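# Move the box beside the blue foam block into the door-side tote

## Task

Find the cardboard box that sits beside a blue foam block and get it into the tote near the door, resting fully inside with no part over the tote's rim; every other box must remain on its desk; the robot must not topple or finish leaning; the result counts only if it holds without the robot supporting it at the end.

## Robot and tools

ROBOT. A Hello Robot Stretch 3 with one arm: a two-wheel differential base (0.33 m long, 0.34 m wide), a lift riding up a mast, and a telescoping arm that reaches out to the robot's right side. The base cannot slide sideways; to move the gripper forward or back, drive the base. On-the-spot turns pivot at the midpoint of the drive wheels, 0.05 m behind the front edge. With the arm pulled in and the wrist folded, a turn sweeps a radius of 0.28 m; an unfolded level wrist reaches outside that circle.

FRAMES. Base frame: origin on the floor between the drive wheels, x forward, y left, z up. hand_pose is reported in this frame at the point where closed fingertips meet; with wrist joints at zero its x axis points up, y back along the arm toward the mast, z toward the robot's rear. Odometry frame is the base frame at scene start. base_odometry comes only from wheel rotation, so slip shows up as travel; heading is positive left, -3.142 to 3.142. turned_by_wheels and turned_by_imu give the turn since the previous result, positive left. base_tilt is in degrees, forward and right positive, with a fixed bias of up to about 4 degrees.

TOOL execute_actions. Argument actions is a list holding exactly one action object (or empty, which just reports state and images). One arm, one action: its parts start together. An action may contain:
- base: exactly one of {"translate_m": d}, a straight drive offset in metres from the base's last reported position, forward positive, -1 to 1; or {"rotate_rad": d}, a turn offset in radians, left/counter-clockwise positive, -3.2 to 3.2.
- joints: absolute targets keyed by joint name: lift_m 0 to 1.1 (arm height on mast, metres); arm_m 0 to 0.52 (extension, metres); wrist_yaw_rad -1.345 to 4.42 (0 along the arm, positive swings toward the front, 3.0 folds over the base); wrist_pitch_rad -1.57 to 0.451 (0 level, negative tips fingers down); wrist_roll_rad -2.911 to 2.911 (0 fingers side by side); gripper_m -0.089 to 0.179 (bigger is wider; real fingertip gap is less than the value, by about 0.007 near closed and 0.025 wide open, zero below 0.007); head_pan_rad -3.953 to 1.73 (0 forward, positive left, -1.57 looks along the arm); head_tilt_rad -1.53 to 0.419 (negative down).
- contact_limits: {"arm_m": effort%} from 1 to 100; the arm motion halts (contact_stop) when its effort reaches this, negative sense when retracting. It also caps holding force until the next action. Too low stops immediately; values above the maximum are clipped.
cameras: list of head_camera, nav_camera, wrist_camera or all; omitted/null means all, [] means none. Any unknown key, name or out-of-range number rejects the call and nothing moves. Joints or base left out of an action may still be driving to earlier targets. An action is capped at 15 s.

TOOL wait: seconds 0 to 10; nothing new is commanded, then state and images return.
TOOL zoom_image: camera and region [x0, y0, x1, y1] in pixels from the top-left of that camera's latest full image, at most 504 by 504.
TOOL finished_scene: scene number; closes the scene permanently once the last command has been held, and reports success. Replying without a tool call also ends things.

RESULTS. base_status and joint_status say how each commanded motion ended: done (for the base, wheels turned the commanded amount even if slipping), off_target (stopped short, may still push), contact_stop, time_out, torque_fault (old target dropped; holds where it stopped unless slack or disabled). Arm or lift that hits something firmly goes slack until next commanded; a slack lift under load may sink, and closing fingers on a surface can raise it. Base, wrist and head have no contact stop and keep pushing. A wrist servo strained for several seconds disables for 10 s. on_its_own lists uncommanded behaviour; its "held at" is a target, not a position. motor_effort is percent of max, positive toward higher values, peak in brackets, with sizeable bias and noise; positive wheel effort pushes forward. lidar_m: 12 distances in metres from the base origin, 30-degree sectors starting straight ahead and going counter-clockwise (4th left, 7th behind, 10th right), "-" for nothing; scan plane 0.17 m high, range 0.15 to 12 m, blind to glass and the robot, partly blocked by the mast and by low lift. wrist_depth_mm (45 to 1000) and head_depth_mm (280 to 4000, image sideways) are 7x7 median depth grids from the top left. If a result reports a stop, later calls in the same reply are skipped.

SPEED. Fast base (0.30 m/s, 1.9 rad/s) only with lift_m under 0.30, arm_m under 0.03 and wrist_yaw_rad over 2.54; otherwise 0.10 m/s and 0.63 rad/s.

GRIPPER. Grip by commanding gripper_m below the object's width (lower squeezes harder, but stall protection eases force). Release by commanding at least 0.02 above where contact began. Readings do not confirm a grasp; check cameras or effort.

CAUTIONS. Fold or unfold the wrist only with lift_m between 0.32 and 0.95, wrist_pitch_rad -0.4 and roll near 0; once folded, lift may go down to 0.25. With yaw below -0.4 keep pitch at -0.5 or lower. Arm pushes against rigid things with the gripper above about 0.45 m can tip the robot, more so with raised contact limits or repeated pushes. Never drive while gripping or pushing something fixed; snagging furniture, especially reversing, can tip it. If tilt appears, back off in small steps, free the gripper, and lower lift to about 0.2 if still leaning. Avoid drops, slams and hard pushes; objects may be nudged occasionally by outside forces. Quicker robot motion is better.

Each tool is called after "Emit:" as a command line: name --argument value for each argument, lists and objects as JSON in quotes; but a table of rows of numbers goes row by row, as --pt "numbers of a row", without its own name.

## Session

Emit:
execute_actions --actions '[]'

Scene clock: 0.00 s.
base_odometry: x=+0.000 y=+0.000 heading=+0.000 (m, m, rad; odometry frame)
turned_by_wheels: +0.000 (rad since the last result)
turned_by_imu: +0.000 (rad since the last result)
base_tilt: forward=+0.6 right=+1.2 (deg)
lidar_m: 0.71 0.71 0.91 1.53 1.32 1.11 1.03 1.05 1.33 2.22 1.13 0.76
head_depth_mm: 667 670 672 673 676 679 679 / 662 665 667 669 671 672 674 / 657 659 661 664 666 667 669 / 653 654 657 657 662 663 666 / 648 649 652 653 655 657 658 / 643 645 647 648 652 654 655 / 638 640 641 644 645 648 650
base_status: not commanded
joint_positions: lift_m=+0.588 arm_m=+0.002 wrist_yaw_rad=+2.900 wrist_pitch_rad=-0.558 wrist_roll_rad=+0.018 gripper_m=+0.037 head_pan_rad=+0.000 head_tilt_rad=+0.006
joint_status: not commanded
motor_effort: left_wheel=+0 right_wheel=+0 lift_m=+33 arm_m=+1 wrist_yaw_rad=+0 wrist_pitch_rad=+6 wrist_roll_rad=+0 gripper_m=+0 head_pan_rad=+0 head_tilt_rad=+2 (%)
hand_pose: x=+0.0277 y=+0.0521 z=+0.5700 quat_wxyz=(+0.277, +0.704, +0.109, +0.645) (m; base frame)
wrist_depth_mm: - - - - - 714 561 / - - - - - 744 574 / - - - - - 777 590 / - - - - - 816 623 / 875 840 886 867 849 810 653 / 742 744 736 772 733 764 678 / 661 658 680 664 665 676 653
pictures: head_camera (sideways: a quarter turn clockwise sets it upright), nav_camera (sideways: a quarter turn counterclockwise sets it upright), wrist_camera
Images, in order (width x height): head_camera 896x504, nav_camera 672x504, wrist_camera 644x364.

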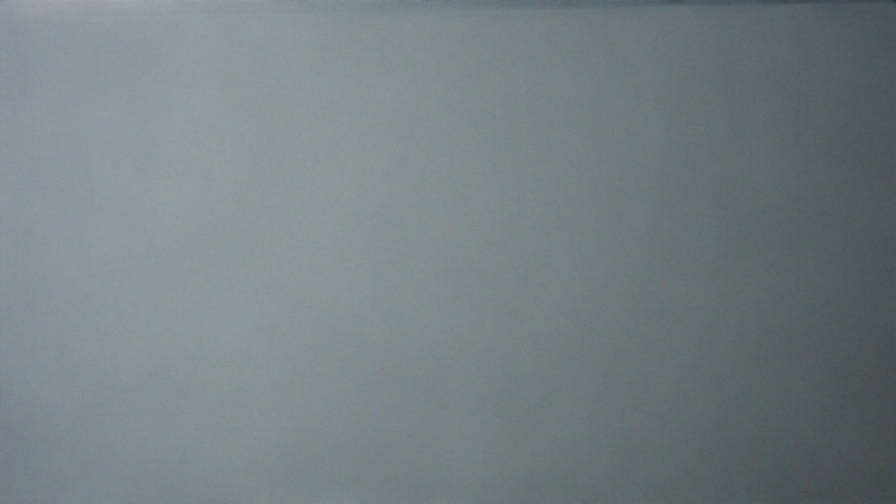

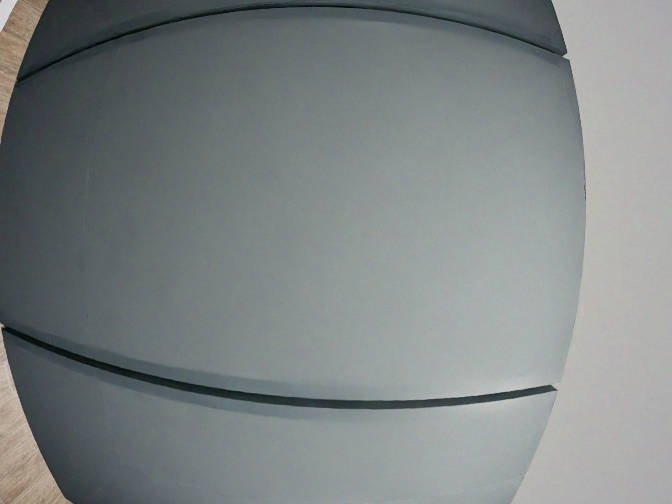

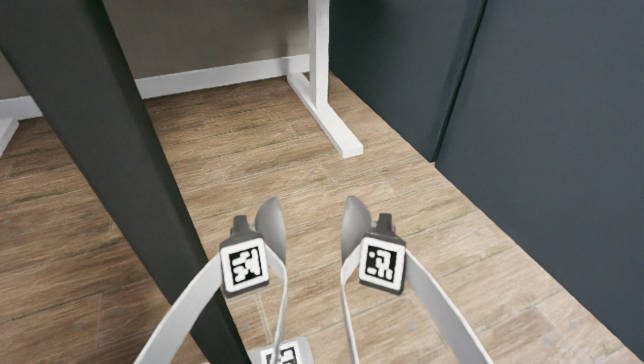

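Emit:
execute_actions --actions '[{"joints":{"head_pan_rad":1.5,"head_tilt_rad":-0.5,"lift_m":0.45,"wrist_pitch_rad":-0.4}}]' --cameras '["head_camera","nav_camera"]'

Emit:
execute_actions --actions '[{"joints":{"head_pan_rad":-1.5,"head_tilt_rad":-0.5,"lift_m":0.28}}]' --cameras '["head_camera","nav_camera"]'

Scene clock: 4.27 s.
base_odometry: x=+0.000 y=+0.000 heading=+0.000 (m, m, rad; odometry frame)
turned_by_wheels: +0.000 (rad since the last result)
turned_by_imu: -0.001 (rad since the last result)
base_tilt: forward=+0.6 right=+1.2 (deg)
lidar_m: 0.71 0.72 0.91 1.53 1.32 1.11 1.03 1.05 1.33 2.22 1.13 0.76
head_depth_mm: 1333 1430 1485 1142 1533 1546 1291 / 1347 1476 1576 1159 1415 1516 1295 / 1335 1456 1552 1166 978 1578 1308 / 1313 1425 1548 1173 982 1571 1305 / 1287 1406 1519 1186 952 1583 1314 / 1271 1376 1494 1193 954 1588 1321 / 1250 1358 1490 1206 925 1596 1355
base_status: not commanded
joint_positions: lift_m=+0.450 arm_m=+0.002 wrist_yaw_rad=+2.900 wrist_pitch_rad=-0.422 wrist_roll_rad=+0.018 gripper_m=+0.037 head_pan_rad=+1.493 head_tilt_rad=-0.493
joint_status: all done
motor_effort: left_wheel=+0(0) right_wheel=+0(0) lift_m=+23(26) arm_m=+2(2) wrist_yaw_rad=+0(0) wrist_pitch_rad=+10(9) wrist_roll_rad=+0(0) gripper_m=+0(0) head_pan_rad=+4(57) head_tilt_rad=-3(23) (%)
hand_pose: x=+0.0323 y=+0.0708 z=+0.4621 quat_wxyz=(+0.231, +0.710, +0.062, +0.662) (m; base frame)
wrist_depth_mm: - - - - 994 708 555 / - - - - - 738 568 / - - - - - 757 591 / - - - - - 797 594 / 793 - 845 805 808 783 622 / 669 668 650 677 660 679 634 / 575 583 582 581 582 574 584
pictures: head_camera (sideways: a quarter turn clockwise sets it upright), nav_camera (sideways: a quarter turn counterclockwise sets it upright)
Images, in order (width x height): head_camera 896x504, nav_camera 672x504.

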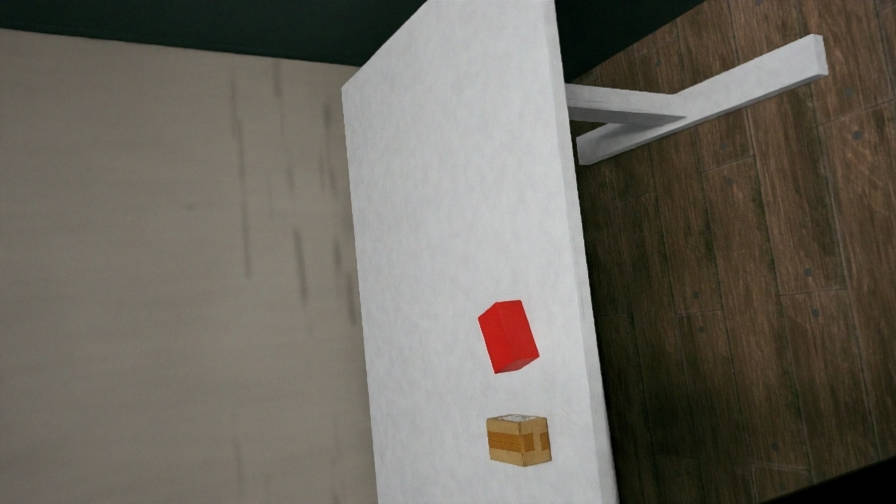

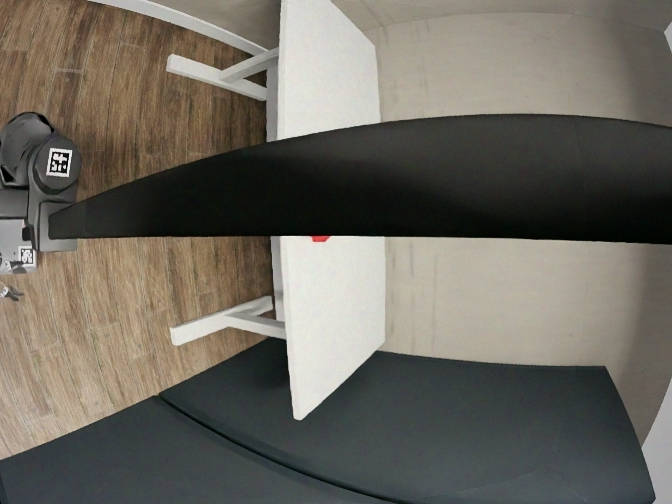

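Scene clock: 6.63 s.
base_odometry: x=+0.000 y=+0.000 heading=+0.000 (m, m, rad; odometry frame)
turned_by_wheels: +0.000 (rad since the last result)
turned_by_imu: -0.001 (rad since the last result)
base_tilt: forward=+0.6 right=+1.2 (deg)
lidar_m: 0.71 0.72 0.91 1.54 1.32 1.11 1.03 1.05 1.33 2.22 1.14 0.76
head_depth_mm: 1895 2079 2297 2464 1939 1551 1294 / 1894 2077 2266 2452 1961 1557 1300 / 1901 2072 2264 2454 1966 1565 1304 / 1900 2061 2274 2444 1963 1566 1305 / 1889 2083 2286 2462 1999 1583 1316 / 1906 2083 2291 2461 2003 1584 1322 / 1925 2083 2291 2472 2000 1602 1329
base_status: not commanded
joint_positions: lift_m=+0.280 arm_m=+0.002 wrist_yaw_rad=+2.900 wrist_pitch_rad=-0.422 wrist_roll_rad=+0.018 gripper_m=+0.037 head_pan_rad=-1.493 head_tilt_rad=-0.494
joint_status: all done
motor_effort: left_wheel=+0(0) right_wheel=+0(0) lift_m=+23(22) arm_m=+2(2) wrist_yaw_rad=+1(0) wrist_pitch_rad=+10(10) wrist_roll_rad=+0(0) gripper_m=+0(0) head_pan_rad=-5(59) head_tilt_rad=-2(3) (%)
hand_pose: x=+0.0324 y=+0.0709 z=+0.2922 quat_wxyz=(+0.231, +0.710, +0.062, +0.662) (m; base frame)
wrist_depth_mm: - - - - 980 709 542 / - - - - - 735 570 / - 908 920 961 928 758 588 / 700 717 713 723 705 712 608 / 575 - 598 574 577 563 583 / 482 481 - 480 468 482 478 / 429 - - 419 414 412 413
pictures: head_camera (sideways: a quarter turn clockwise sets it upright), nav_camera (sideways: a quarter turn counterclockwise sets it upright)
Images, in order (width x height): head_camera 896x504, nav_camera 672x504.

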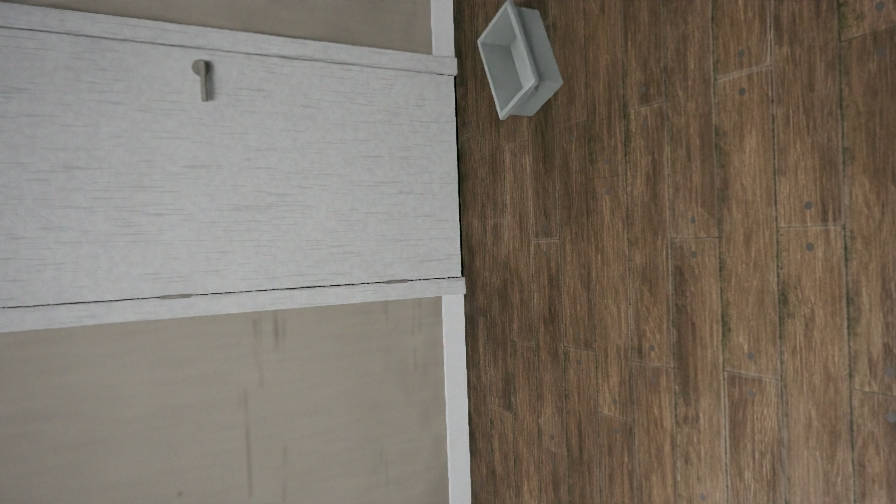

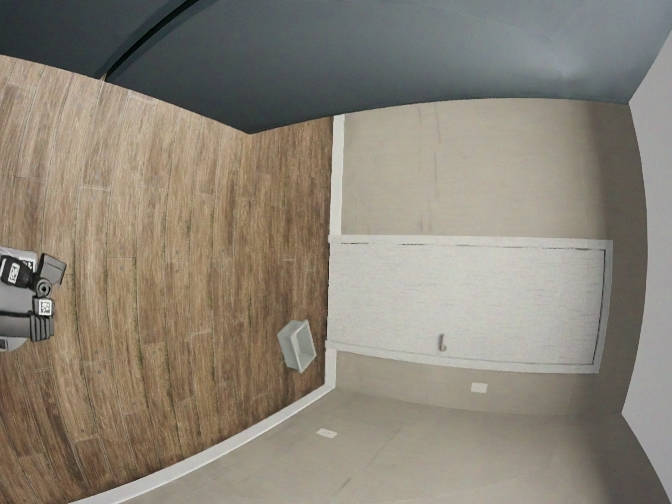

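Emit:
execute_actions --actions '[{"base":{"rotate_rad":-1.22},"joints":{"head_pan_rad":-3.0,"head_tilt_rad":-0.5}}]' --cameras '["head_camera","nav_camera"]'

Emit:
execute_actions --actions '[{"base":{"translate_m":1.0},"joints":{"head_pan_rad":0.6,"head_tilt_rad":-0.7}}]' --cameras '["head_camera","nav_camera"]'

Scene clock: 9.80 s.
base_odometry: x=+0.000 y=+0.000 heading=-1.220 (m, m, rad; odometry frame)
turned_by_wheels: -1.220 (rad since the last result)
turned_by_imu: -1.193 (rad since the last result)
base_tilt: forward=+0.6 right=+1.2 (deg)
lidar_m: 1.45 0.83 0.71 0.71 0.81 1.15 1.54 1.21 1.03 1.03 1.18 2.02
head_depth_mm: 1264 1369 1471 1139 923 1551 1287 / 1314 1424 1526 1151 968 1559 1295 / 1372 1492 1592 1164 1767 1557 1299 / 1423 1554 1659 1173 1855 1574 1309 / 1489 1639 1733 1180 1752 1583 1312 / 1500 1598 1656 1198 1846 1542 1319 / 1327 1387 1447 1330 1595 1560 1329
base_status: done
joint_positions: lift_m=+0.280 arm_m=+0.002 wrist_yaw_rad=+2.900 wrist_pitch_rad=-0.422 wrist_roll_rad=+0.018 gripper_m=+0.037 head_pan_rad=-2.993 head_tilt_rad=-0.494
joint_status: all done
motor_effort: left_wheel=+2(11) right_wheel=-2(5) lift_m=+23(23) arm_m=+2(1) wrist_yaw_rad=+0(0) wrist_pitch_rad=+9(10) wrist_roll_rad=+0(0) gripper_m=+0(0) head_pan_rad=-4(58) head_tilt_rad=-2(2) (%)
hand_pose: x=+0.0324 y=+0.0709 z=+0.2922 quat_wxyz=(+0.231, +0.710, +0.062, +0.662) (m; base frame)
wrist_depth_mm: - 646 665 672 661 685 694 / - 711 724 723 717 756 768 / - 761 784 809 813 825 818 / 700 714 714 708 724 716 716 / 575 - 594 577 574 574 575 / 475 477 - 478 470 488 490 / 430 - - 415 420 416 419
pictures: head_camera (sideways: a quarter turn clockwise sets it upright), nav_camera (sideways: a quarter turn counterclockwise sets it upright)
Images, in order (width x height): head_camera 896x504, nav_camera 672x504.

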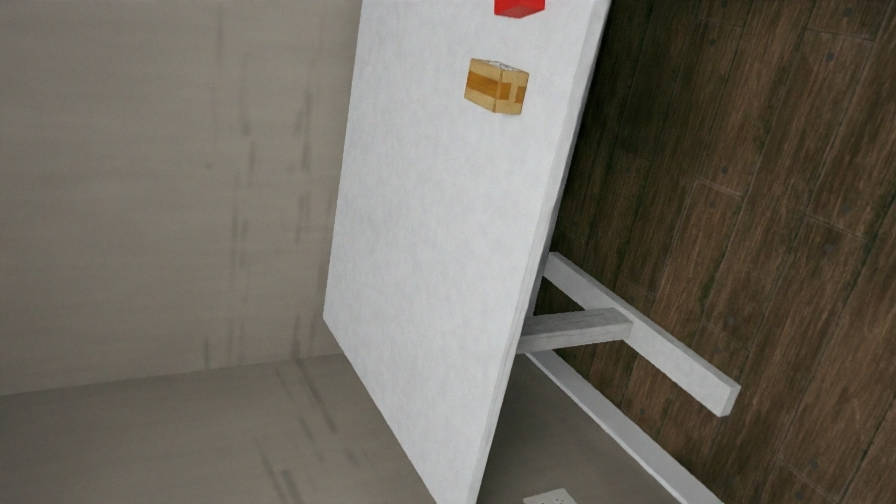

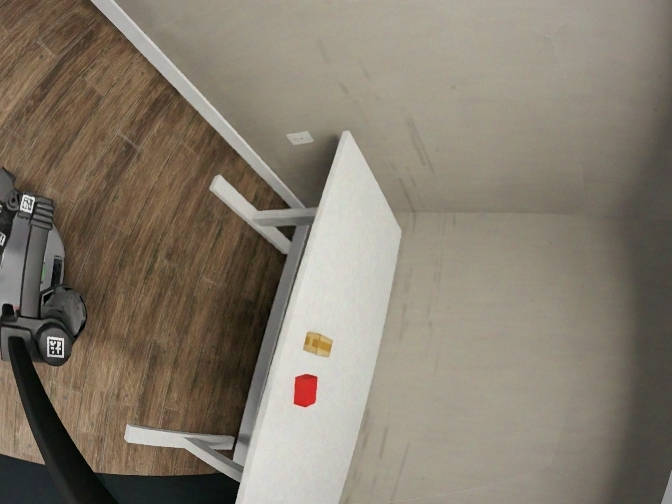

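Scene clock: 14.73 s.
base_odometry: x=+0.344 y=-0.939 heading=-1.220 (m, m, rad; odometry frame)
turned_by_wheels: +0.000 (rad since the last result)
turned_by_imu: -0.004 (rad since the last result)
base_tilt: forward=+0.6 right=+1.2 (deg)
lidar_m: 1.27 0.54 0.46 0.46 0.53 0.90 2.29 1.49 1.28 1.27 1.46 1.24
head_depth_mm: 1263 1385 1542 1718 1588 1348 1168 / 1382 1529 1717 1862 1602 1355 1174 / 1515 1701 1927 1963 1608 1362 1180 / 1681 1914 2212 1983 1618 1332 1165 / 1882 2102 2279 659 751 892 1105 / 425 466 518 582 667 776 931 / 396 433 477 532 600 688 807
base_status: done
joint_positions: lift_m=+0.280 arm_m=+0.002 wrist_yaw_rad=+2.900 wrist_pitch_rad=-0.422 wrist_roll_rad=+0.018 gripper_m=+0.037 head_pan_rad=+0.593 head_tilt_rad=-0.691
joint_status: all done
motor_effort: left_wheel=+2(10) right_wheel=-2(4) lift_m=+23(23) arm_m=+2(1) wrist_yaw_rad=+0(1) wrist_pitch_rad=+10(10) wrist_roll_rad=+0(0) gripper_m=+0(0) head_pan_rad=+4(59) head_tilt_rad=-3(16) (%)
hand_pose: x=+0.0324 y=+0.0709 z=+0.2922 quat_wxyz=(+0.231, +0.710, +0.062, +0.662) (m; base frame)
wrist_depth_mm: - 441 443 448 452 - - / - 481 487 487 498 - - / - 527 551 543 550 931 938 / 579 579 595 594 617 726 712 / 573 - 596 566 577 579 576 / 482 481 - 482 458 483 481 / 424 - - 419 420 416 418
pictures: head_camera (sideways: a quarter turn clockwise sets it upright), nav_camera (sideways: a quarter turn counterclockwise sets it upright)
Images, in order (width x height): head_camera 896x504, nav_camera 672x504.

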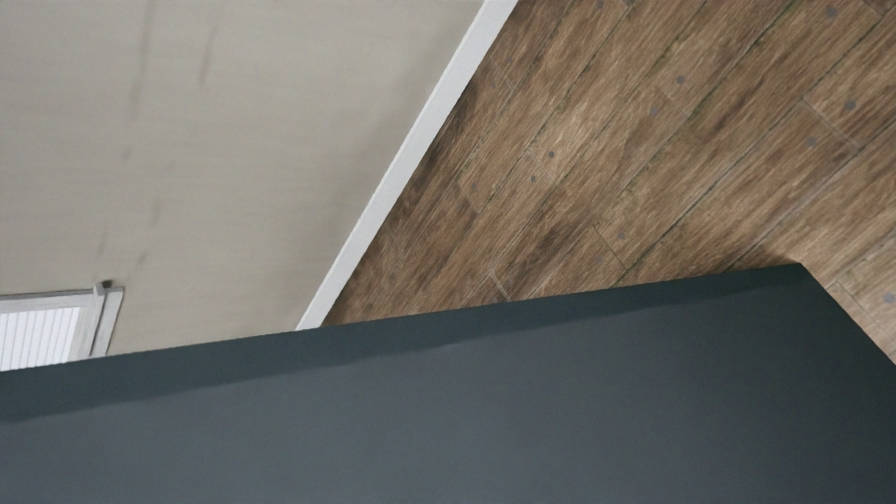

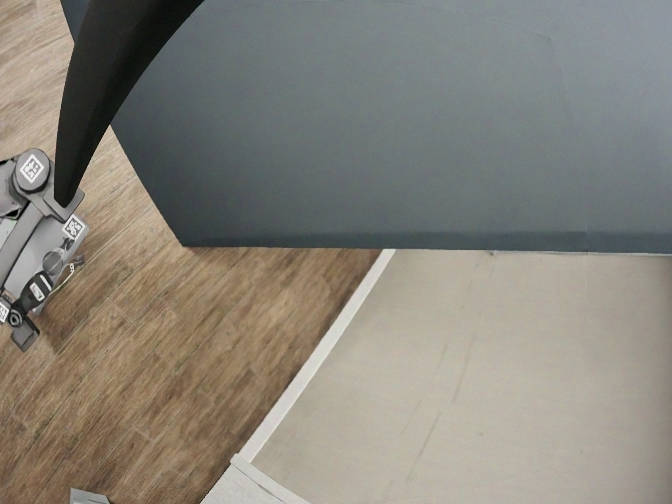

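Emit:
execute_actions --actions '[{"base":{"translate_m":0.8},"joints":{"head_pan_rad":0.3,"head_tilt_rad":-0.5}}]' --cameras '[]'

Emit:
execute_actions --actions '[{"base":{"rotate_rad":1.33}}]' --cameras '["head_camera","nav_camera"]'

Scene clock: 19.83 s.
base_odometry: x=+0.619 y=-1.690 heading=-1.220 (m, m, rad; odometry frame)
turned_by_wheels: +0.000 (rad since the last result)
turned_by_imu: -0.003 (rad since the last result)
base_tilt: forward=+0.6 right=+1.2 (deg)
lidar_m: 0.49 0.57 0.97 2.85 0.55 0.54 2.82 1.72 1.47 0.98 0.54 0.50
head_depth_mm: 391 422 459 503 556 622 708 / 412 447 488 540 601 678 780 / 436 475 522 581 654 746 869 / 462 507 561 628 714 827 983 / 493 544 605 685 789 931 1132 / 526 586 660 752 881 1060 1248 / 566 634 722 839 998 1231 1315
base_status: done
joint_positions: lift_m=+0.280 arm_m=+0.002 wrist_yaw_rad=+2.900 wrist_pitch_rad=-0.422 wrist_roll_rad=+0.018 gripper_m=+0.037 head_pan_rad=+0.307 head_tilt_rad=-0.506
joint_status: all done
motor_effort: left_wheel=+2(10) right_wheel=-2(4) lift_m=+23(23) arm_m=+2(1) wrist_yaw_rad=+1(0) wrist_pitch_rad=+9(9) wrist_roll_rad=+0(0) gripper_m=+0(0) head_pan_rad=-5(32) head_tilt_rad=+2(15) (%)
hand_pose: x=+0.0324 y=+0.0709 z=+0.2922 quat_wxyz=(+0.231, +0.710, +0.062, +0.662) (m; base frame)
wrist_depth_mm: - - - - - 725 504 / - - - - - 741 502 / - 897 920 924 936 734 494 / 534 706 720 716 720 684 502 / 543 - 605 577 575 563 497 / 483 483 - 480 473 478 464 / 435 - - 412 417 414 415
pictures: none
No camera images: the call's "cameras" was empty. Leave "cameras" out to get every camera's image.

Scene clock: 21.93 s.
base_odometry: x=+0.619 y=-1.690 heading=+0.110 (m, m, rad; odometry frame)
turned_by_wheels: +1.330 (rad since the last result)
turned_by_imu: +1.299 (rad since the last result)
base_tilt: forward=+0.6 right=+1.2 (deg)
lidar_m: 1.88 0.67 0.54 1.02 2.11 1.52 1.47 0.68 0.51 0.50 0.51 0.70
head_depth_mm: 2761 2974 3229 2546 1912 1539 1283 / 2823 2967 3285 2561 1917 1542 1286 / 2930 3149 3404 2579 1928 1545 1294 / 3034 3197 3397 2615 1943 1553 1296 / 3111 3421 3724 2616 1957 1564 1277 / 3190 3436 3468 2295 960 1014 1074 / 679 700 727 758 789 826 865
base_status: done
joint_positions: lift_m=+0.280 arm_m=+0.002 wrist_yaw_rad=+2.900 wrist_pitch_rad=-0.422 wrist_roll_rad=+0.018 gripper_m=+0.037 head_pan_rad=+0.307 head_tilt_rad=-0.506
joint_status: not commanded
motor_effort: left_wheel=-2(9) right_wheel=+1(8) lift_m=+23(23) arm_m=+1(1) wrist_yaw_rad=+0(0) wrist_pitch_rad=+9(10) wrist_roll_rad=+0(0) gripper_m=+0(0) head_pan_rad=-4(5) head_tilt_rad=+2(2) (%)
hand_pose: x=+0.0324 y=+0.0709 z=+0.2922 quat_wxyz=(+0.231, +0.710, +0.062, +0.662) (m; base frame)
wrist_depth_mm: - - - 790 526 568 - / - - - 861 575 633 - / - 937 921 838 639 719 963 / 699 724 703 713 681 714 706 / 562 - 594 573 579 570 577 / 482 478 - 491 468 483 489 / 428 - - 413 413 417 415
pictures: head_camera (sideways: a quarter turn clockwise sets it upright), nav_camera (sideways: a quarter turn counterclockwise sets it upright)
Images, in order (width x height): head_camera 896x504, nav_camera 672x504.

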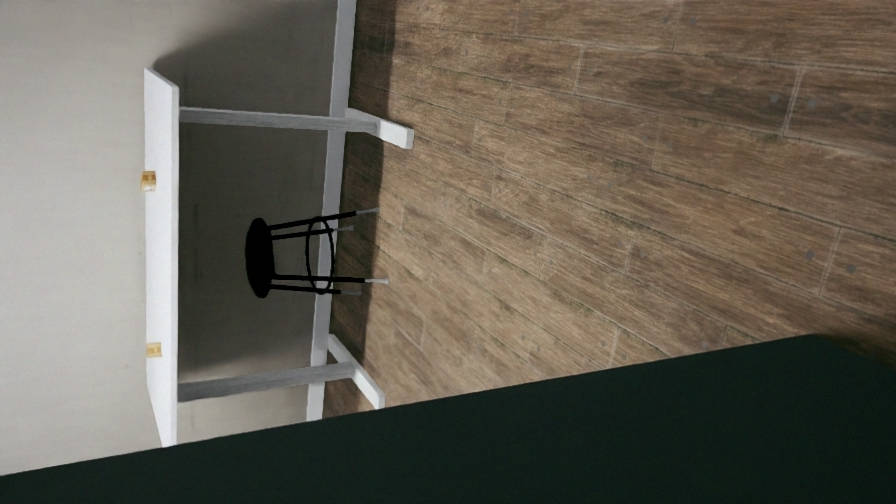

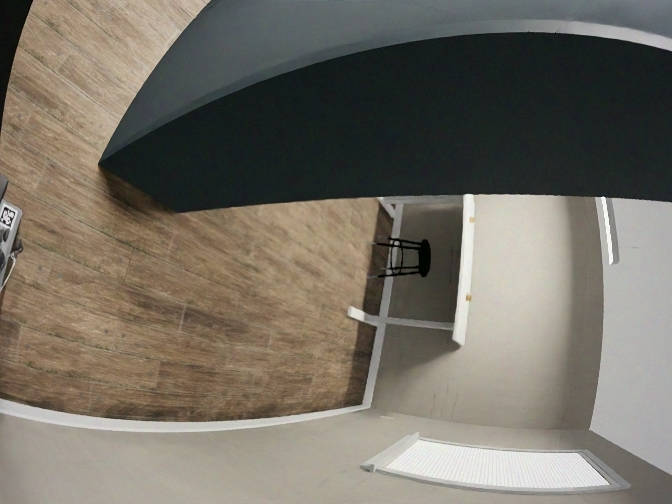

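Emit:
execute_actions --actions '[{"base":{"translate_m":1.0},"joints":{"head_pan_rad":1.3,"head_tilt_rad":-0.4}}]' --cameras '["head_camera","nav_camera"]'

Scene clock: 27.23 s.
base_odometry: x=+1.613 y=-1.580 heading=+0.110 (m, m, rad; odometry frame)
turned_by_wheels: +0.000 (rad since the last result)
turned_by_imu: -0.004 (rad since the last result)
base_tilt: forward=+0.6 right=+1.2 (deg)
lidar_m: 1.84 1.98 3.13 1.38 0.59 0.67 1.90 0.70 0.51 0.49 0.51 0.69
head_depth_mm: 3198 3408 3703 3059 2168 1680 1369 / 3093 3299 3584 3081 2189 1689 1374 / 3011 3246 3532 3123 2184 1693 1384 / 2967 3180 3408 3163 2211 1708 1383 / 2907 3060 3203 3209 2227 1721 1402 / 2810 3006 3160 3028 2248 1725 1407 / 2755 2920 3094 3027 2233 1672 1403
base_status: done
joint_positions: lift_m=+0.280 arm_m=+0.002 wrist_yaw_rad=+2.900 wrist_pitch_rad=-0.422 wrist_roll_rad=+0.018 gripper_m=+0.037 head_pan_rad=+1.293 head_tilt_rad=-0.408
joint_status: all done
motor_effort: left_wheel=-2(7) right_wheel=+1(6) lift_m=+23(23) arm_m=+1(1) wrist_yaw_rad=-1(0) wrist_pitch_rad=+10(9) wrist_roll_rad=+0(0) gripper_m=+0(0) head_pan_rad=+5(57) head_tilt_rad=+3(12) (%)
hand_pose: x=+0.0324 y=+0.0709 z=+0.2922 quat_wxyz=(+0.231, +0.710, +0.062, +0.662) (m; base frame)
wrist_depth_mm: - - - - - - - / - - - - - - - / - 930 924 929 938 938 940 / 494 713 719 708 709 718 717 / 529 - 598 577 581 588 578 / 475 485 - 488 471 479 484 / 431 - - 417 417 417 414
pictures: head_camera (sideways: a quarter turn clockwise sets it upright), nav_camera (sideways: a quarter turn counterclockwise sets it upright)
Images, in order (width x height): head_camera 896x504, nav_camera 672x504.

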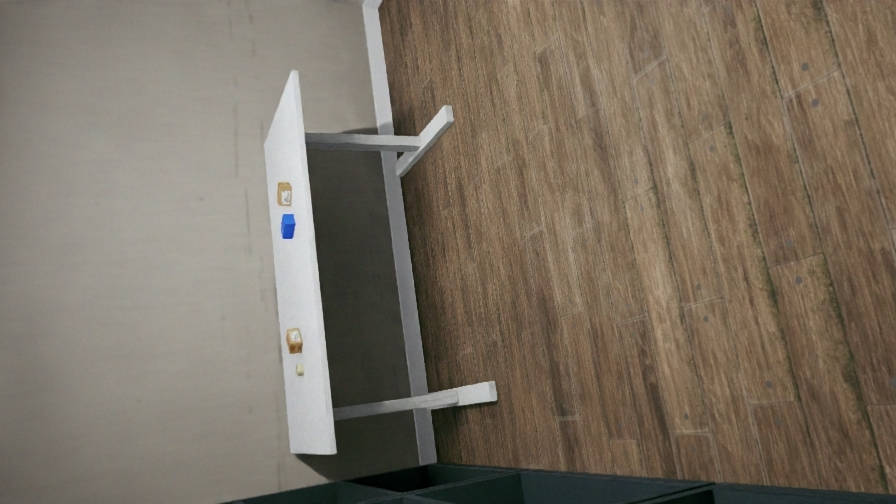

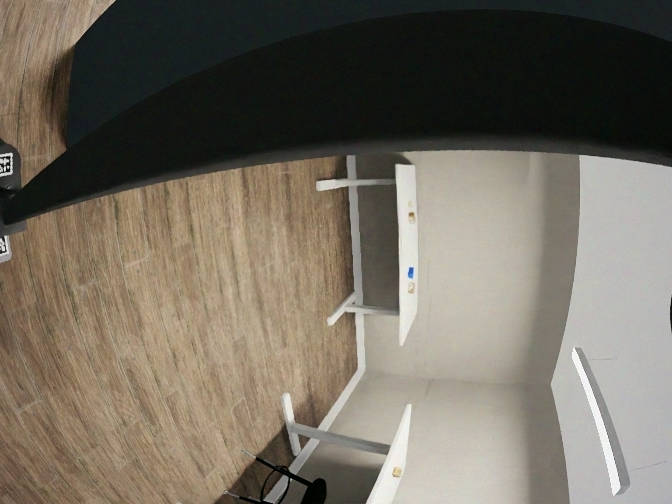

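Emit:
execute_actions --actions '[{"base":{"rotate_rad":1.11},"joints":{"head_pan_rad":0.2,"head_tilt_rad":-0.5}}]' --cameras '[]'

Emit:
execute_actions --actions '[{"base":{"translate_m":1.0}}]' --cameras '[]'

Emit:
execute_actions --actions '[{"base":{"translate_m":0.8},"joints":{"head_pan_rad":0.25,"head_tilt_rad":-0.6}}]' --cameras '["head_camera","nav_camera"]'

Scene clock: 30.27 s.
base_odometry: x=+1.613 y=-1.580 heading=+1.220 (m, m, rad; odometry frame)
turned_by_wheels: +1.110 (rad since the last result)
turned_by_imu: +1.084 (rad since the last result)
base_tilt: forward=+0.6 right=+1.2 (deg)
lidar_m: 3.13 1.38 0.55 0.71 1.56 0.66 0.50 0.49 0.52 0.73 1.89 1.98
head_depth_mm: 3141 3423 3613 2577 1930 1547 1292 / 3082 3267 3502 2618 1945 1558 1296 / 2979 3147 3497 2620 1955 1570 1300 / 2918 3105 3433 2647 1982 1568 1307 / 2843 3030 3375 2683 1987 1580 1311 / 2778 2945 3260 2706 1997 1590 1319 / 2716 2954 3169 2445 1875 1555 1292
base_status: done
joint_positions: lift_m=+0.280 arm_m=+0.002 wrist_yaw_rad=+2.900 wrist_pitch_rad=-0.422 wrist_roll_rad=+0.018 gripper_m=+0.037 head_pan_rad=+0.207 head_tilt_rad=-0.494
joint_status: all done
motor_effort: left_wheel=-2(10) right_wheel=+1(7) lift_m=+23(23) arm_m=+1(2) wrist_yaw_rad=+0(2) wrist_pitch_rad=+9(9) wrist_roll_rad=+0(0) gripper_m=+1(0) head_pan_rad=-5(58) head_tilt_rad=-2(11) (%)
hand_pose: x=+0.0324 y=+0.0709 z=+0.2922 quat_wxyz=(+0.231, +0.710, +0.062, +0.662) (m; base frame)
wrist_depth_mm: - - - 638 565 - - / - - - 697 947 - - / - 944 930 754 773 935 937 / 702 723 704 711 675 709 719 / 571 - 612 583 573 572 569 / 472 478 - 482 472 485 481 / 433 - - 416 417 415 410
pictures: none
No camera images: the call's "cameras" was empty. Leave "cameras" out to get every camera's image.

Scene clock: 35.20 s.
base_odometry: x=+1.957 y=-0.641 heading=+1.220 (m, m, rad; odometry frame)
turned_by_wheels: +0.000 (rad since the last result)
turned_by_imu: -0.004 (rad since the last result)
base_tilt: forward=+0.6 right=+1.2 (deg)
lidar_m: 2.11 1.99 1.59 0.87 1.21 0.83 1.41 1.38 1.45 1.46 1.19 1.56
head_depth_mm: 2269 2487 2750 2555 1941 1544 1294 / 2220 2415 2590 2600 1953 1555 1292 / 2154 2372 2225 2449 1954 1570 1302 / 2110 2305 2096 2641 1971 1574 1310 / 2070 2250 2127 2577 1968 1576 1315 / 2026 2185 1968 2556 1997 1582 1321 / 1971 2135 1847 2476 2016 1591 1323
base_status: done
joint_positions: lift_m=+0.280 arm_m=+0.002 wrist_yaw_rad=+2.900 wrist_pitch_rad=-0.422 wrist_roll_rad=+0.018 gripper_m=+0.037 head_pan_rad=+0.207 head_tilt_rad=-0.495
joint_status: not commanded
motor_effort: left_wheel=-2(7) right_wheel=+1(7) lift_m=+23(23) arm_m=+1(1) wrist_yaw_rad=+1(0) wrist_pitch_rad=+10(10) wrist_roll_rad=+0(0) gripper_m=+0(0) head_pan_rad=-5(5) head_tilt_rad=-2(2) (%)
hand_pose: x=+0.0324 y=+0.0709 z=+0.2922 quat_wxyz=(+0.231, +0.710, +0.062, +0.662) (m; base frame)
wrist_depth_mm: - - 866 - - - - / - - 966 - - - - / - 804 867 930 935 955 936 / 633 708 716 715 720 723 729 / 571 - 587 579 582 575 580 / 479 482 - 481 468 486 489 / 425 - - 415 420 414 413
pictures: none
No camera images: the call's "cameras" was empty. Leave "cameras" out to get every camera's image.

Scene clock: 39.57 s.
base_odometry: x=+2.232 y=+0.110 heading=+1.220 (m, m, rad; odometry frame)
turned_by_wheels: +0.000 (rad since the last result)
turned_by_imu: -0.003 (rad since the last result)
base_tilt: forward=+0.6 right=+1.2 (deg)
lidar_m: 1.32 1.69 1.47 1.31 1.12 1.55 2.14 2.09 1.54 0.96 1.00 1.55
head_depth_mm: 1561 1737 1921 2127 1747 1432 1224 / 1528 1707 1345 2072 1744 1442 1230 / 1500 1650 1355 1621 1706 1446 1235 / 1464 1617 1370 2020 1774 1454 1236 / 1430 1577 1384 1137 1779 1471 1247 / 1409 1542 1399 1144 1777 1468 1251 / 1375 1515 1413 1106 1798 1482 1257
base_status: done
joint_positions: lift_m=+0.280 arm_m=+0.002 wrist_yaw_rad=+2.900 wrist_pitch_rad=-0.422 wrist_roll_rad=+0.018 gripper_m=+0.037 head_pan_rad=+0.243 head_tilt_rad=-0.593
joint_status: all done
motor_effort: left_wheel=-2(7) right_wheel=+1(6) lift_m=+23(23) arm_m=+1(1) wrist_yaw_rad=+0(0) wrist_pitch_rad=+9(10) wrist_roll_rad=+0(0) gripper_m=+1(0) head_pan_rad=+4(12) head_tilt_rad=-3(11) (%)
hand_pose: x=+0.0324 y=+0.0709 z=+0.2922 quat_wxyz=(+0.231, +0.710, +0.062, +0.662) (m; base frame)
wrist_depth_mm: - - - - - - - / - - - - - - - / - 920 947 922 907 954 938 / 706 721 705 710 733 719 729 / 570 - 598 566 568 573 585 / 477 488 - 489 470 486 479 / 429 - - 414 418 414 415
pictures: head_camera (sideways: a quarter turn clockwise sets it upright), nav_camera (sideways: a quarter turn counterclockwise sets it upright)
Images, in order (width x height): head_camera 896x504, nav_camera 672x504.

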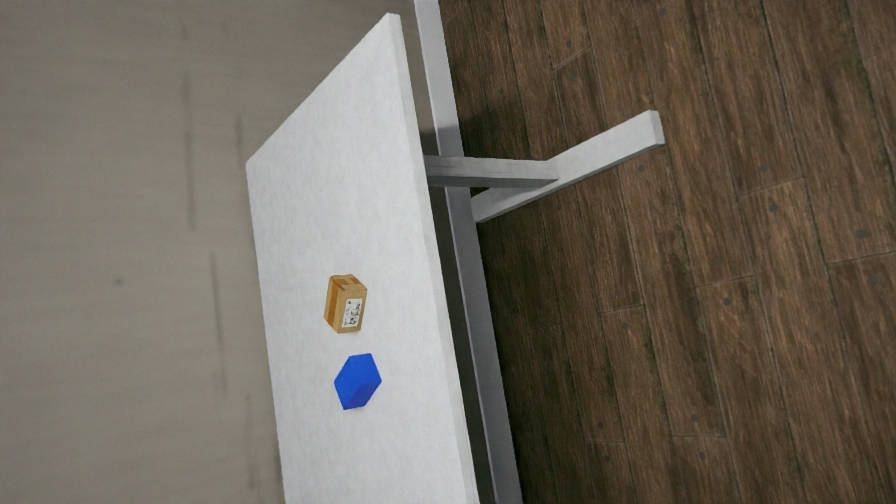

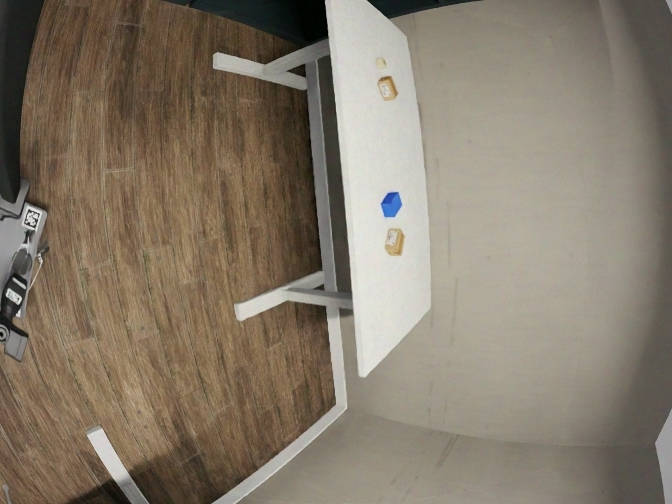

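Emit:
execute_actions --actions '[{"base":{"translate_m":0.62}}]' --cameras '[]'

Emit:
execute_actions --actions '[{"base":{"rotate_rad":2.06},"joints":{"lift_m":0.85,"head_pan_rad":-1.57,"head_tilt_rad":-0.8}}]' --cameras '["head_camera"]'

Emit:
execute_actions --actions '[{"joints":{"wrist_yaw_rad":0.84,"arm_m":0.3,"gripper_m":0.12}}]' --cameras '["head_camera","wrist_camera"]'

Scene clock: 45.33 s.
base_odometry: x=+2.445 y=+0.692 heading=+1.220 (m, m, rad; odometry frame)
turned_by_wheels: +0.000 (rad since the last result)
turned_by_imu: -0.003 (rad since the last result)
base_tilt: forward=+0.6 right=+1.2 (deg)
lidar_m: 0.72 0.71 1.20 1.27 1.41 1.56 2.15 2.63 1.18 0.85 1.19 1.25
head_depth_mm: 1035 1150 1299 1495 1656 666 1222 / 1013 1121 1267 1441 771 650 1228 / 989 1100 1226 985 773 638 1206 / 969 1070 1183 994 780 642 1189 / 950 1050 1171 1002 784 645 1194 / 932 1026 1141 1008 789 648 1169 / 915 1002 1115 1014 733 653 590
base_status: done
joint_positions: lift_m=+0.280 arm_m=+0.002 wrist_yaw_rad=+2.900 wrist_pitch_rad=-0.422 wrist_roll_rad=+0.018 gripper_m=+0.037 head_pan_rad=+0.243 head_tilt_rad=-0.593
joint_status: not commanded
motor_effort: left_wheel=-2(7) right_wheel=+1(6) lift_m=+23(23) arm_m=+1(1) wrist_yaw_rad=+1(0) wrist_pitch_rad=+9(9) wrist_roll_rad=+0(0) gripper_m=+0(0) head_pan_rad=+4(3) head_tilt_rad=-2(3) (%)
hand_pose: x=+0.0324 y=+0.0709 z=+0.2922 quat_wxyz=(+0.231, +0.710, +0.062, +0.662) (m; base frame)
wrist_depth_mm: - - - - - 954 805 / - - - - - - 848 / - 919 918 927 927 973 852 / 724 716 706 703 736 697 706 / 570 - 595 577 579 584 560 / 477 482 - 481 467 477 461 / 426 - - 419 417 409 390
pictures: none
No camera images: the call's "cameras" was empty. Leave "cameras" out to get every camera's image.

Scene clock: 51.33 s.
base_odometry: x=+2.445 y=+0.692 heading=-3.003 (m, m, rad; odometry frame)
turned_by_wheels: +2.060 (rad since the last result)
turned_by_imu: +2.018 (rad since the last result)
base_tilt: forward=+0.6 right=+1.2 (deg)
lidar_m: 1.40 1.56 2.16 2.63 1.19 0.85 1.19 1.23 1.18 0.71 1.18 1.27
head_depth_mm: 983 1101 929 761 668 - 1114 / 990 1110 936 767 663 - 1120 / 989 1110 941 770 665 - - / 991 1111 951 777 671 - 1149 / 998 1113 956 758 673 1325 1155 / 993 1117 969 777 664 1311 1157 / 997 1124 974 769 668 1320 1162
base_status: done
joint_positions: lift_m=+0.850 arm_m=+0.002 wrist_yaw_rad=+2.900 wrist_pitch_rad=-0.421 wrist_roll_rad=+0.018 gripper_m=+0.037 head_pan_rad=-1.563 head_tilt_rad=-0.790
joint_status: all done
motor_effort: left_wheel=-2(9) right_wheel=+2(6) lift_m=+43(45) arm_m=+1(1) wrist_yaw_rad=-1(0) wrist_pitch_rad=+9(9) wrist_roll_rad=+0(0) gripper_m=+0(0) head_pan_rad=-4(59) head_tilt_rad=-3(16) (%)
hand_pose: x=+0.0324 y=+0.0709 z=+0.8616 quat_wxyz=(+0.231, +0.710, +0.062, +0.662) (m; base frame)
wrist_depth_mm: - - - - - - - / - - - - - - - / - - - - - - - / - - - - - - - / - - - - - - - / - - - - - - - / 962 961 - - - - -
pictures: head_camera (sideways: a quarter turn clockwise sets it upright)
Images, in order (width x height): head_camera 896x504.

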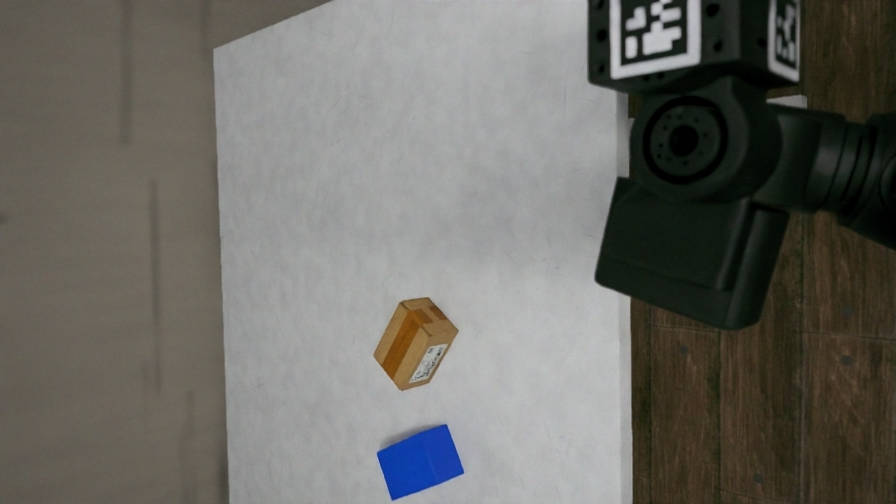

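Scene clock: 54.73 s.
base_odometry: x=+2.445 y=+0.692 heading=-3.003 (m, m, rad; odometry frame)
turned_by_wheels: +0.000 (rad since the last result)
turned_by_imu: -0.001 (rad since the last result)
base_tilt: forward=+0.6 right=+1.2 (deg)
lidar_m: 1.40 1.56 2.14 2.64 1.19 0.85 1.19 1.23 1.18 0.71 1.18 1.27
head_depth_mm: 982 1104 - 744 659 1282 1132 / 987 1096 - 767 664 1283 1139 / 991 1110 - 759 666 1287 1138 / 991 1111 - 774 672 1297 1146 / 993 1115 961 760 672 1306 1153 / 995 1117 996 778 665 1316 1159 / 998 1118 974 770 667 1319 1162
base_status: not commanded
joint_positions: lift_m=+0.850 arm_m=+0.300 wrist_yaw_rad=+0.841 wrist_pitch_rad=-0.421 wrist_roll_rad=+0.018 gripper_m=+0.120 head_pan_rad=-1.563 head_tilt_rad=-0.790
joint_status: all done
motor_effort: left_wheel=-2(2) right_wheel=+2(2) lift_m=+43(43) arm_m=+5(5) wrist_yaw_rad=-1(2) wrist_pitch_rad=+9(10) wrist_roll_rad=+0(0) gripper_m=+0(87) head_pan_rad=-4(4) head_tilt_rad=-3(3) (%)
hand_pose: x=+0.1455 y=-0.5941 z=+0.8616 quat_wxyz=(+0.687, +0.419, -0.577, +0.143) (m; base frame)
wrist_depth_mm: - - - 784 624 514 435 / - 871 868 779 660 537 460 / 590 591 597 596 598 561 478 / 449 450 447 448 452 451 451 / 363 370 315 363 364 365 363 / 304 305 295 248 301 305 306 / 265 263 261 212 262 263 263
pictures: head_camera (sideways: a quarter turn clockwise sets it upright), wrist_camera
Images, in order (width x height): head_camera 896x504, wrist_camera 644x364.

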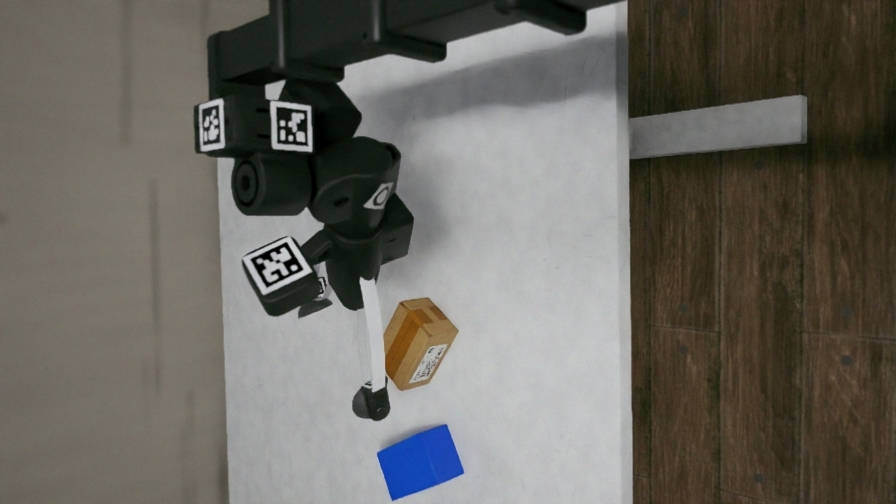

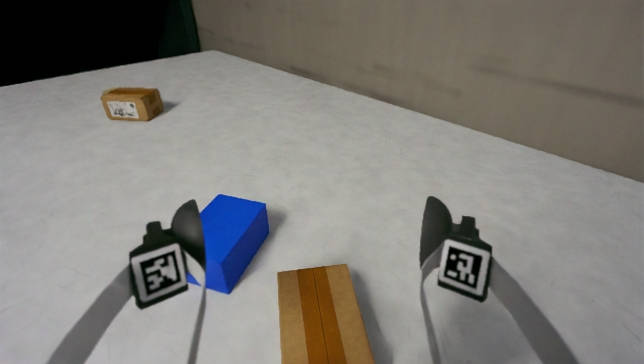

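Emit:
execute_actions --actions '[{"joints":{"wrist_yaw_rad":0.93,"arm_m":0.335,"lift_m":0.79}}]' --cameras '["wrist_camera"]'

Scene clock: 56.67 s.
base_odometry: x=+2.445 y=+0.692 heading=-3.003 (m, m, rad; odometry frame)
turned_by_wheels: +0.000 (rad since the last result)
turned_by_imu: -0.001 (rad since the last result)
base_tilt: forward=+0.6 right=+1.2 (deg)
lidar_m: 1.40 1.56 2.15 2.63 1.19 0.85 1.19 1.23 1.18 0.71 1.18 1.27
head_depth_mm: 987 1104 973 - - 1271 1135 / 989 1106 - 767 663 1278 1139 / 988 1111 - 751 667 1296 1143 / 992 1113 1014 756 671 1299 1145 / 994 1116 988 756 674 1304 1147 / 995 1116 968 769 664 1314 1157 / 1001 1123 972 771 668 1321 1164
base_status: not commanded
joint_positions: lift_m=+0.790 arm_m=+0.335 wrist_yaw_rad=+0.928 wrist_pitch_rad=-0.421 wrist_roll_rad=+0.018 gripper_m=+0.120 head_pan_rad=-1.563 head_tilt_rad=-0.790
joint_status: all done
motor_effort: left_wheel=-2(2) right_wheel=+2(2) lift_m=+23(36) arm_m=+4(5) wrist_yaw_rad=+2(1) wrist_pitch_rad=+10(9) wrist_roll_rad=+0(0) gripper_m=+0(0) head_pan_rad=-4(4) head_tilt_rad=-3(4) (%)
hand_pose: x=+0.1578 y=-0.6141 z=+0.8023 quat_wxyz=(+0.680, +0.443, -0.558, +0.173) (m; base frame)
wrist_depth_mm: - - - 819 639 499 418 / 672 603 665 672 613 529 448 / 460 456 462 458 462 459 433 / 349 346 283 352 348 352 352 / 278 281 262 281 281 281 279 / 235 234 228 177 231 236 236 / 206 201 197 153 201 202 202
pictures: wrist_camera
Images, in order (width x height): wrist_camera 644x364.

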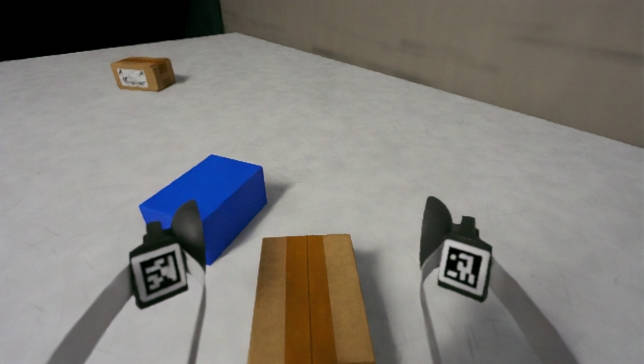

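Emit:
execute_actions --actions '[{"base":{"translate_m":-0.018},"joints":{"arm_m":0.322,"lift_m":0.743,"gripper_m":0.11}}]' --cameras '["wrist_camera"]'

Scene clock: 58.83 s.
base_odometry: x=+2.463 y=+0.695 heading=-3.004 (m, m, rad; odometry frame)
turned_by_wheels: +0.000 (rad since the last result)
turned_by_imu: -0.001 (rad since the last result)
base_tilt: forward=+0.6 right=+1.2 (deg)
lidar_m: 1.42 1.58 2.16 2.63 1.18 0.83 1.17 1.21 1.18 0.71 1.18 1.28
head_depth_mm: 987 1109 959 779 - - 1136 / 988 1105 1000 745 663 1278 1139 / 990 1115 991 732 668 1299 1144 / 990 1116 981 738 672 1299 1145 / 991 1116 961 755 674 1309 1153 / 998 1120 967 765 664 1315 1159 / 997 1123 976 771 667 1318 1164
base_status: done
joint_positions: lift_m=+0.743 arm_m=+0.322 wrist_yaw_rad=+0.928 wrist_pitch_rad=-0.421 wrist_roll_rad=+0.018 gripper_m=+0.110 head_pan_rad=-1.563 head_tilt_rad=-0.790
joint_status: all done
motor_effort: left_wheel=-2(6) right_wheel=+2(4) lift_m=+22(23) arm_m=-1(1) wrist_yaw_rad=+1(1) wrist_pitch_rad=+10(9) wrist_roll_rad=+0(0) gripper_m=+0(50) head_pan_rad=-5(4) head_tilt_rad=-4(3) (%)
hand_pose: x=+0.1578 y=-0.6017 z=+0.7553 quat_wxyz=(+0.680, +0.443, -0.558, +0.173) (m; base frame)
wrist_depth_mm: - - 964 817 645 523 433 / 505 521 514 516 508 503 442 / 350 330 266 354 352 353 356 / 267 253 241 179 268 270 269 / 216 218 158 145 216 216 215 / 180 182 169 140 175 180 181 / 159 155 155 153 155 155 156
pictures: wrist_camera
Images, in order (width x height): wrist_camera 644x364.

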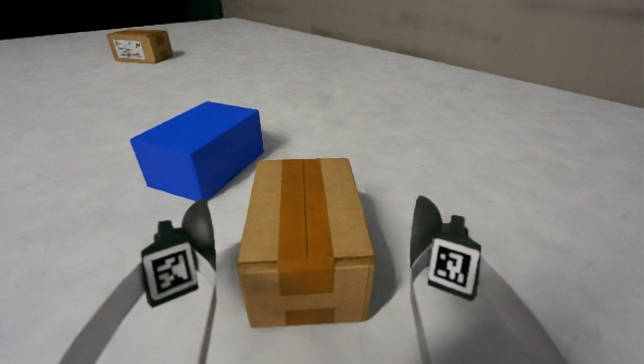

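Emit:
execute_actions --actions '[{"joints":{"gripper_m":0.01}}]' --cameras '["wrist_camera"]'

Emit:
execute_actions --actions '[{"joints":{"lift_m":0.775}}]' --cameras '["wrist_camera"]'

Scene clock: 60.63 s.
base_odometry: x=+2.463 y=+0.695 heading=-3.004 (m, m, rad; odometry frame)
turned_by_wheels: +0.000 (rad since the last result)
turned_by_imu: -0.001 (rad since the last result)
base_tilt: forward=+0.6 right=+1.2 (deg)
lidar_m: 1.42 1.57 2.16 2.63 1.18 0.83 1.17 1.21 1.18 0.71 1.18 1.28
head_depth_mm: 990 1109 956 779 - - 1137 / 989 1108 995 745 662 1278 1136 / 992 1111 989 730 666 1296 1139 / 990 1119 979 739 671 1303 1149 / 993 1115 961 752 674 1315 1151 / 999 1120 967 769 664 1312 1156 / 997 1120 977 769 668 1323 1161
base_status: not commanded
joint_positions: lift_m=+0.743 arm_m=+0.322 wrist_yaw_rad=+0.928 wrist_pitch_rad=-0.421 wrist_roll_rad=+0.018 gripper_m=+0.011 head_pan_rad=-1.563 head_tilt_rad=-0.790
joint_status: all done
motor_effort: left_wheel=-2(2) right_wheel=+1(2) lift_m=+22(23) arm_m=-1(1) wrist_yaw_rad=+2(1) wrist_pitch_rad=+10(9) wrist_roll_rad=+0(0) gripper_m=-21(99) head_pan_rad=-5(4) head_tilt_rad=-3(4) (%)
hand_pose: x=+0.1579 y=-0.6016 z=+0.7553 quat_wxyz=(+0.680, +0.443, -0.558, +0.173) (m; base frame)
wrist_depth_mm: - - 914 823 633 518 432 / 513 503 516 515 511 497 438 / 347 327 265 352 346 354 352 / 266 251 243 179 268 266 267 / 213 214 152 144 225 216 214 / 179 180 156 138 175 180 181 / 154 154 154 152 155 156 155
pictures: wrist_camera
Images, in order (width x height): wrist_camera 644x364.

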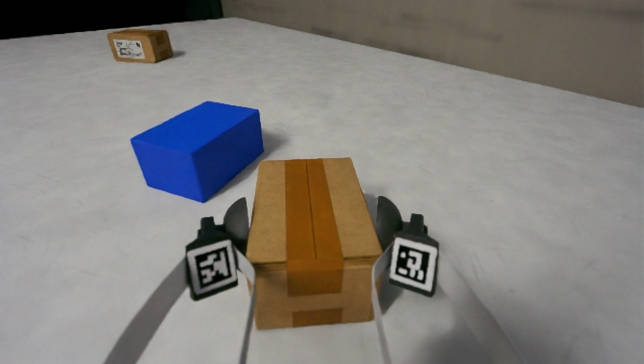

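Scene clock: 61.73 s.
base_odometry: x=+2.463 y=+0.695 heading=-3.004 (m, m, rad; odometry frame)
turned_by_wheels: +0.000 (rad since the last result)
turned_by_imu: +0.000 (rad since the last result)
base_tilt: forward=+0.5 right=+1.2 (deg)
lidar_m: 1.42 1.57 2.16 2.63 1.18 0.83 1.17 1.22 1.18 0.71 1.18 1.29
head_depth_mm: 986 1105 990 - - 1262 1134 / 991 1107 1027 748 663 1282 1138 / 992 1109 1008 735 666 1290 1144 / 991 1116 984 738 670 1302 1149 / 993 1115 963 750 675 1307 1152 / 999 1115 964 767 664 1313 1156 / 998 1123 975 771 668 1322 1162
base_status: not commanded
joint_positions: lift_m=+0.775 arm_m=+0.322 wrist_yaw_rad=+0.928 wrist_pitch_rad=-0.421 wrist_roll_rad=+0.018 gripper_m=+0.011 head_pan_rad=-1.563 head_tilt_rad=-0.790
joint_status: all done
motor_effort: left_wheel=-2(2) right_wheel=+1(2) lift_m=+44(46) arm_m=-1(1) wrist_yaw_rad=+1(1) wrist_pitch_rad=+9(9) wrist_roll_rad=+0(0) gripper_m=-21(21) head_pan_rad=-4(4) head_tilt_rad=-4(3) (%)
hand_pose: x=+0.1578 y=-0.6016 z=+0.7865 quat_wxyz=(+0.680, +0.443, -0.558, +0.173) (m; base frame)
wrist_depth_mm: - - - 822 638 516 426 / 612 591 624 613 620 535 451 / 422 417 418 421 426 424 427 / 319 290 253 179 321 318 323 / 258 258 152 144 267 260 262 / 215 215 173 138 211 218 216 / 186 186 184 181 187 187 187
pictures: wrist_camera
Images, in order (width x height): wrist_camera 644x364.

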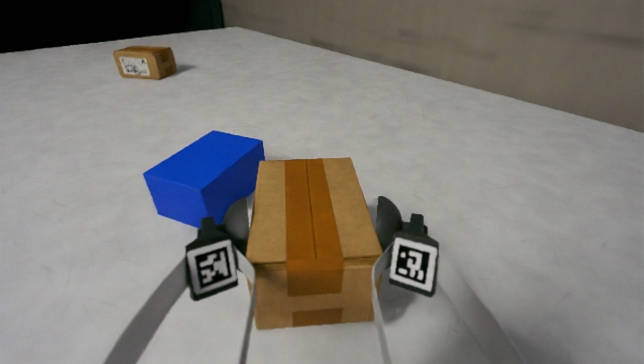

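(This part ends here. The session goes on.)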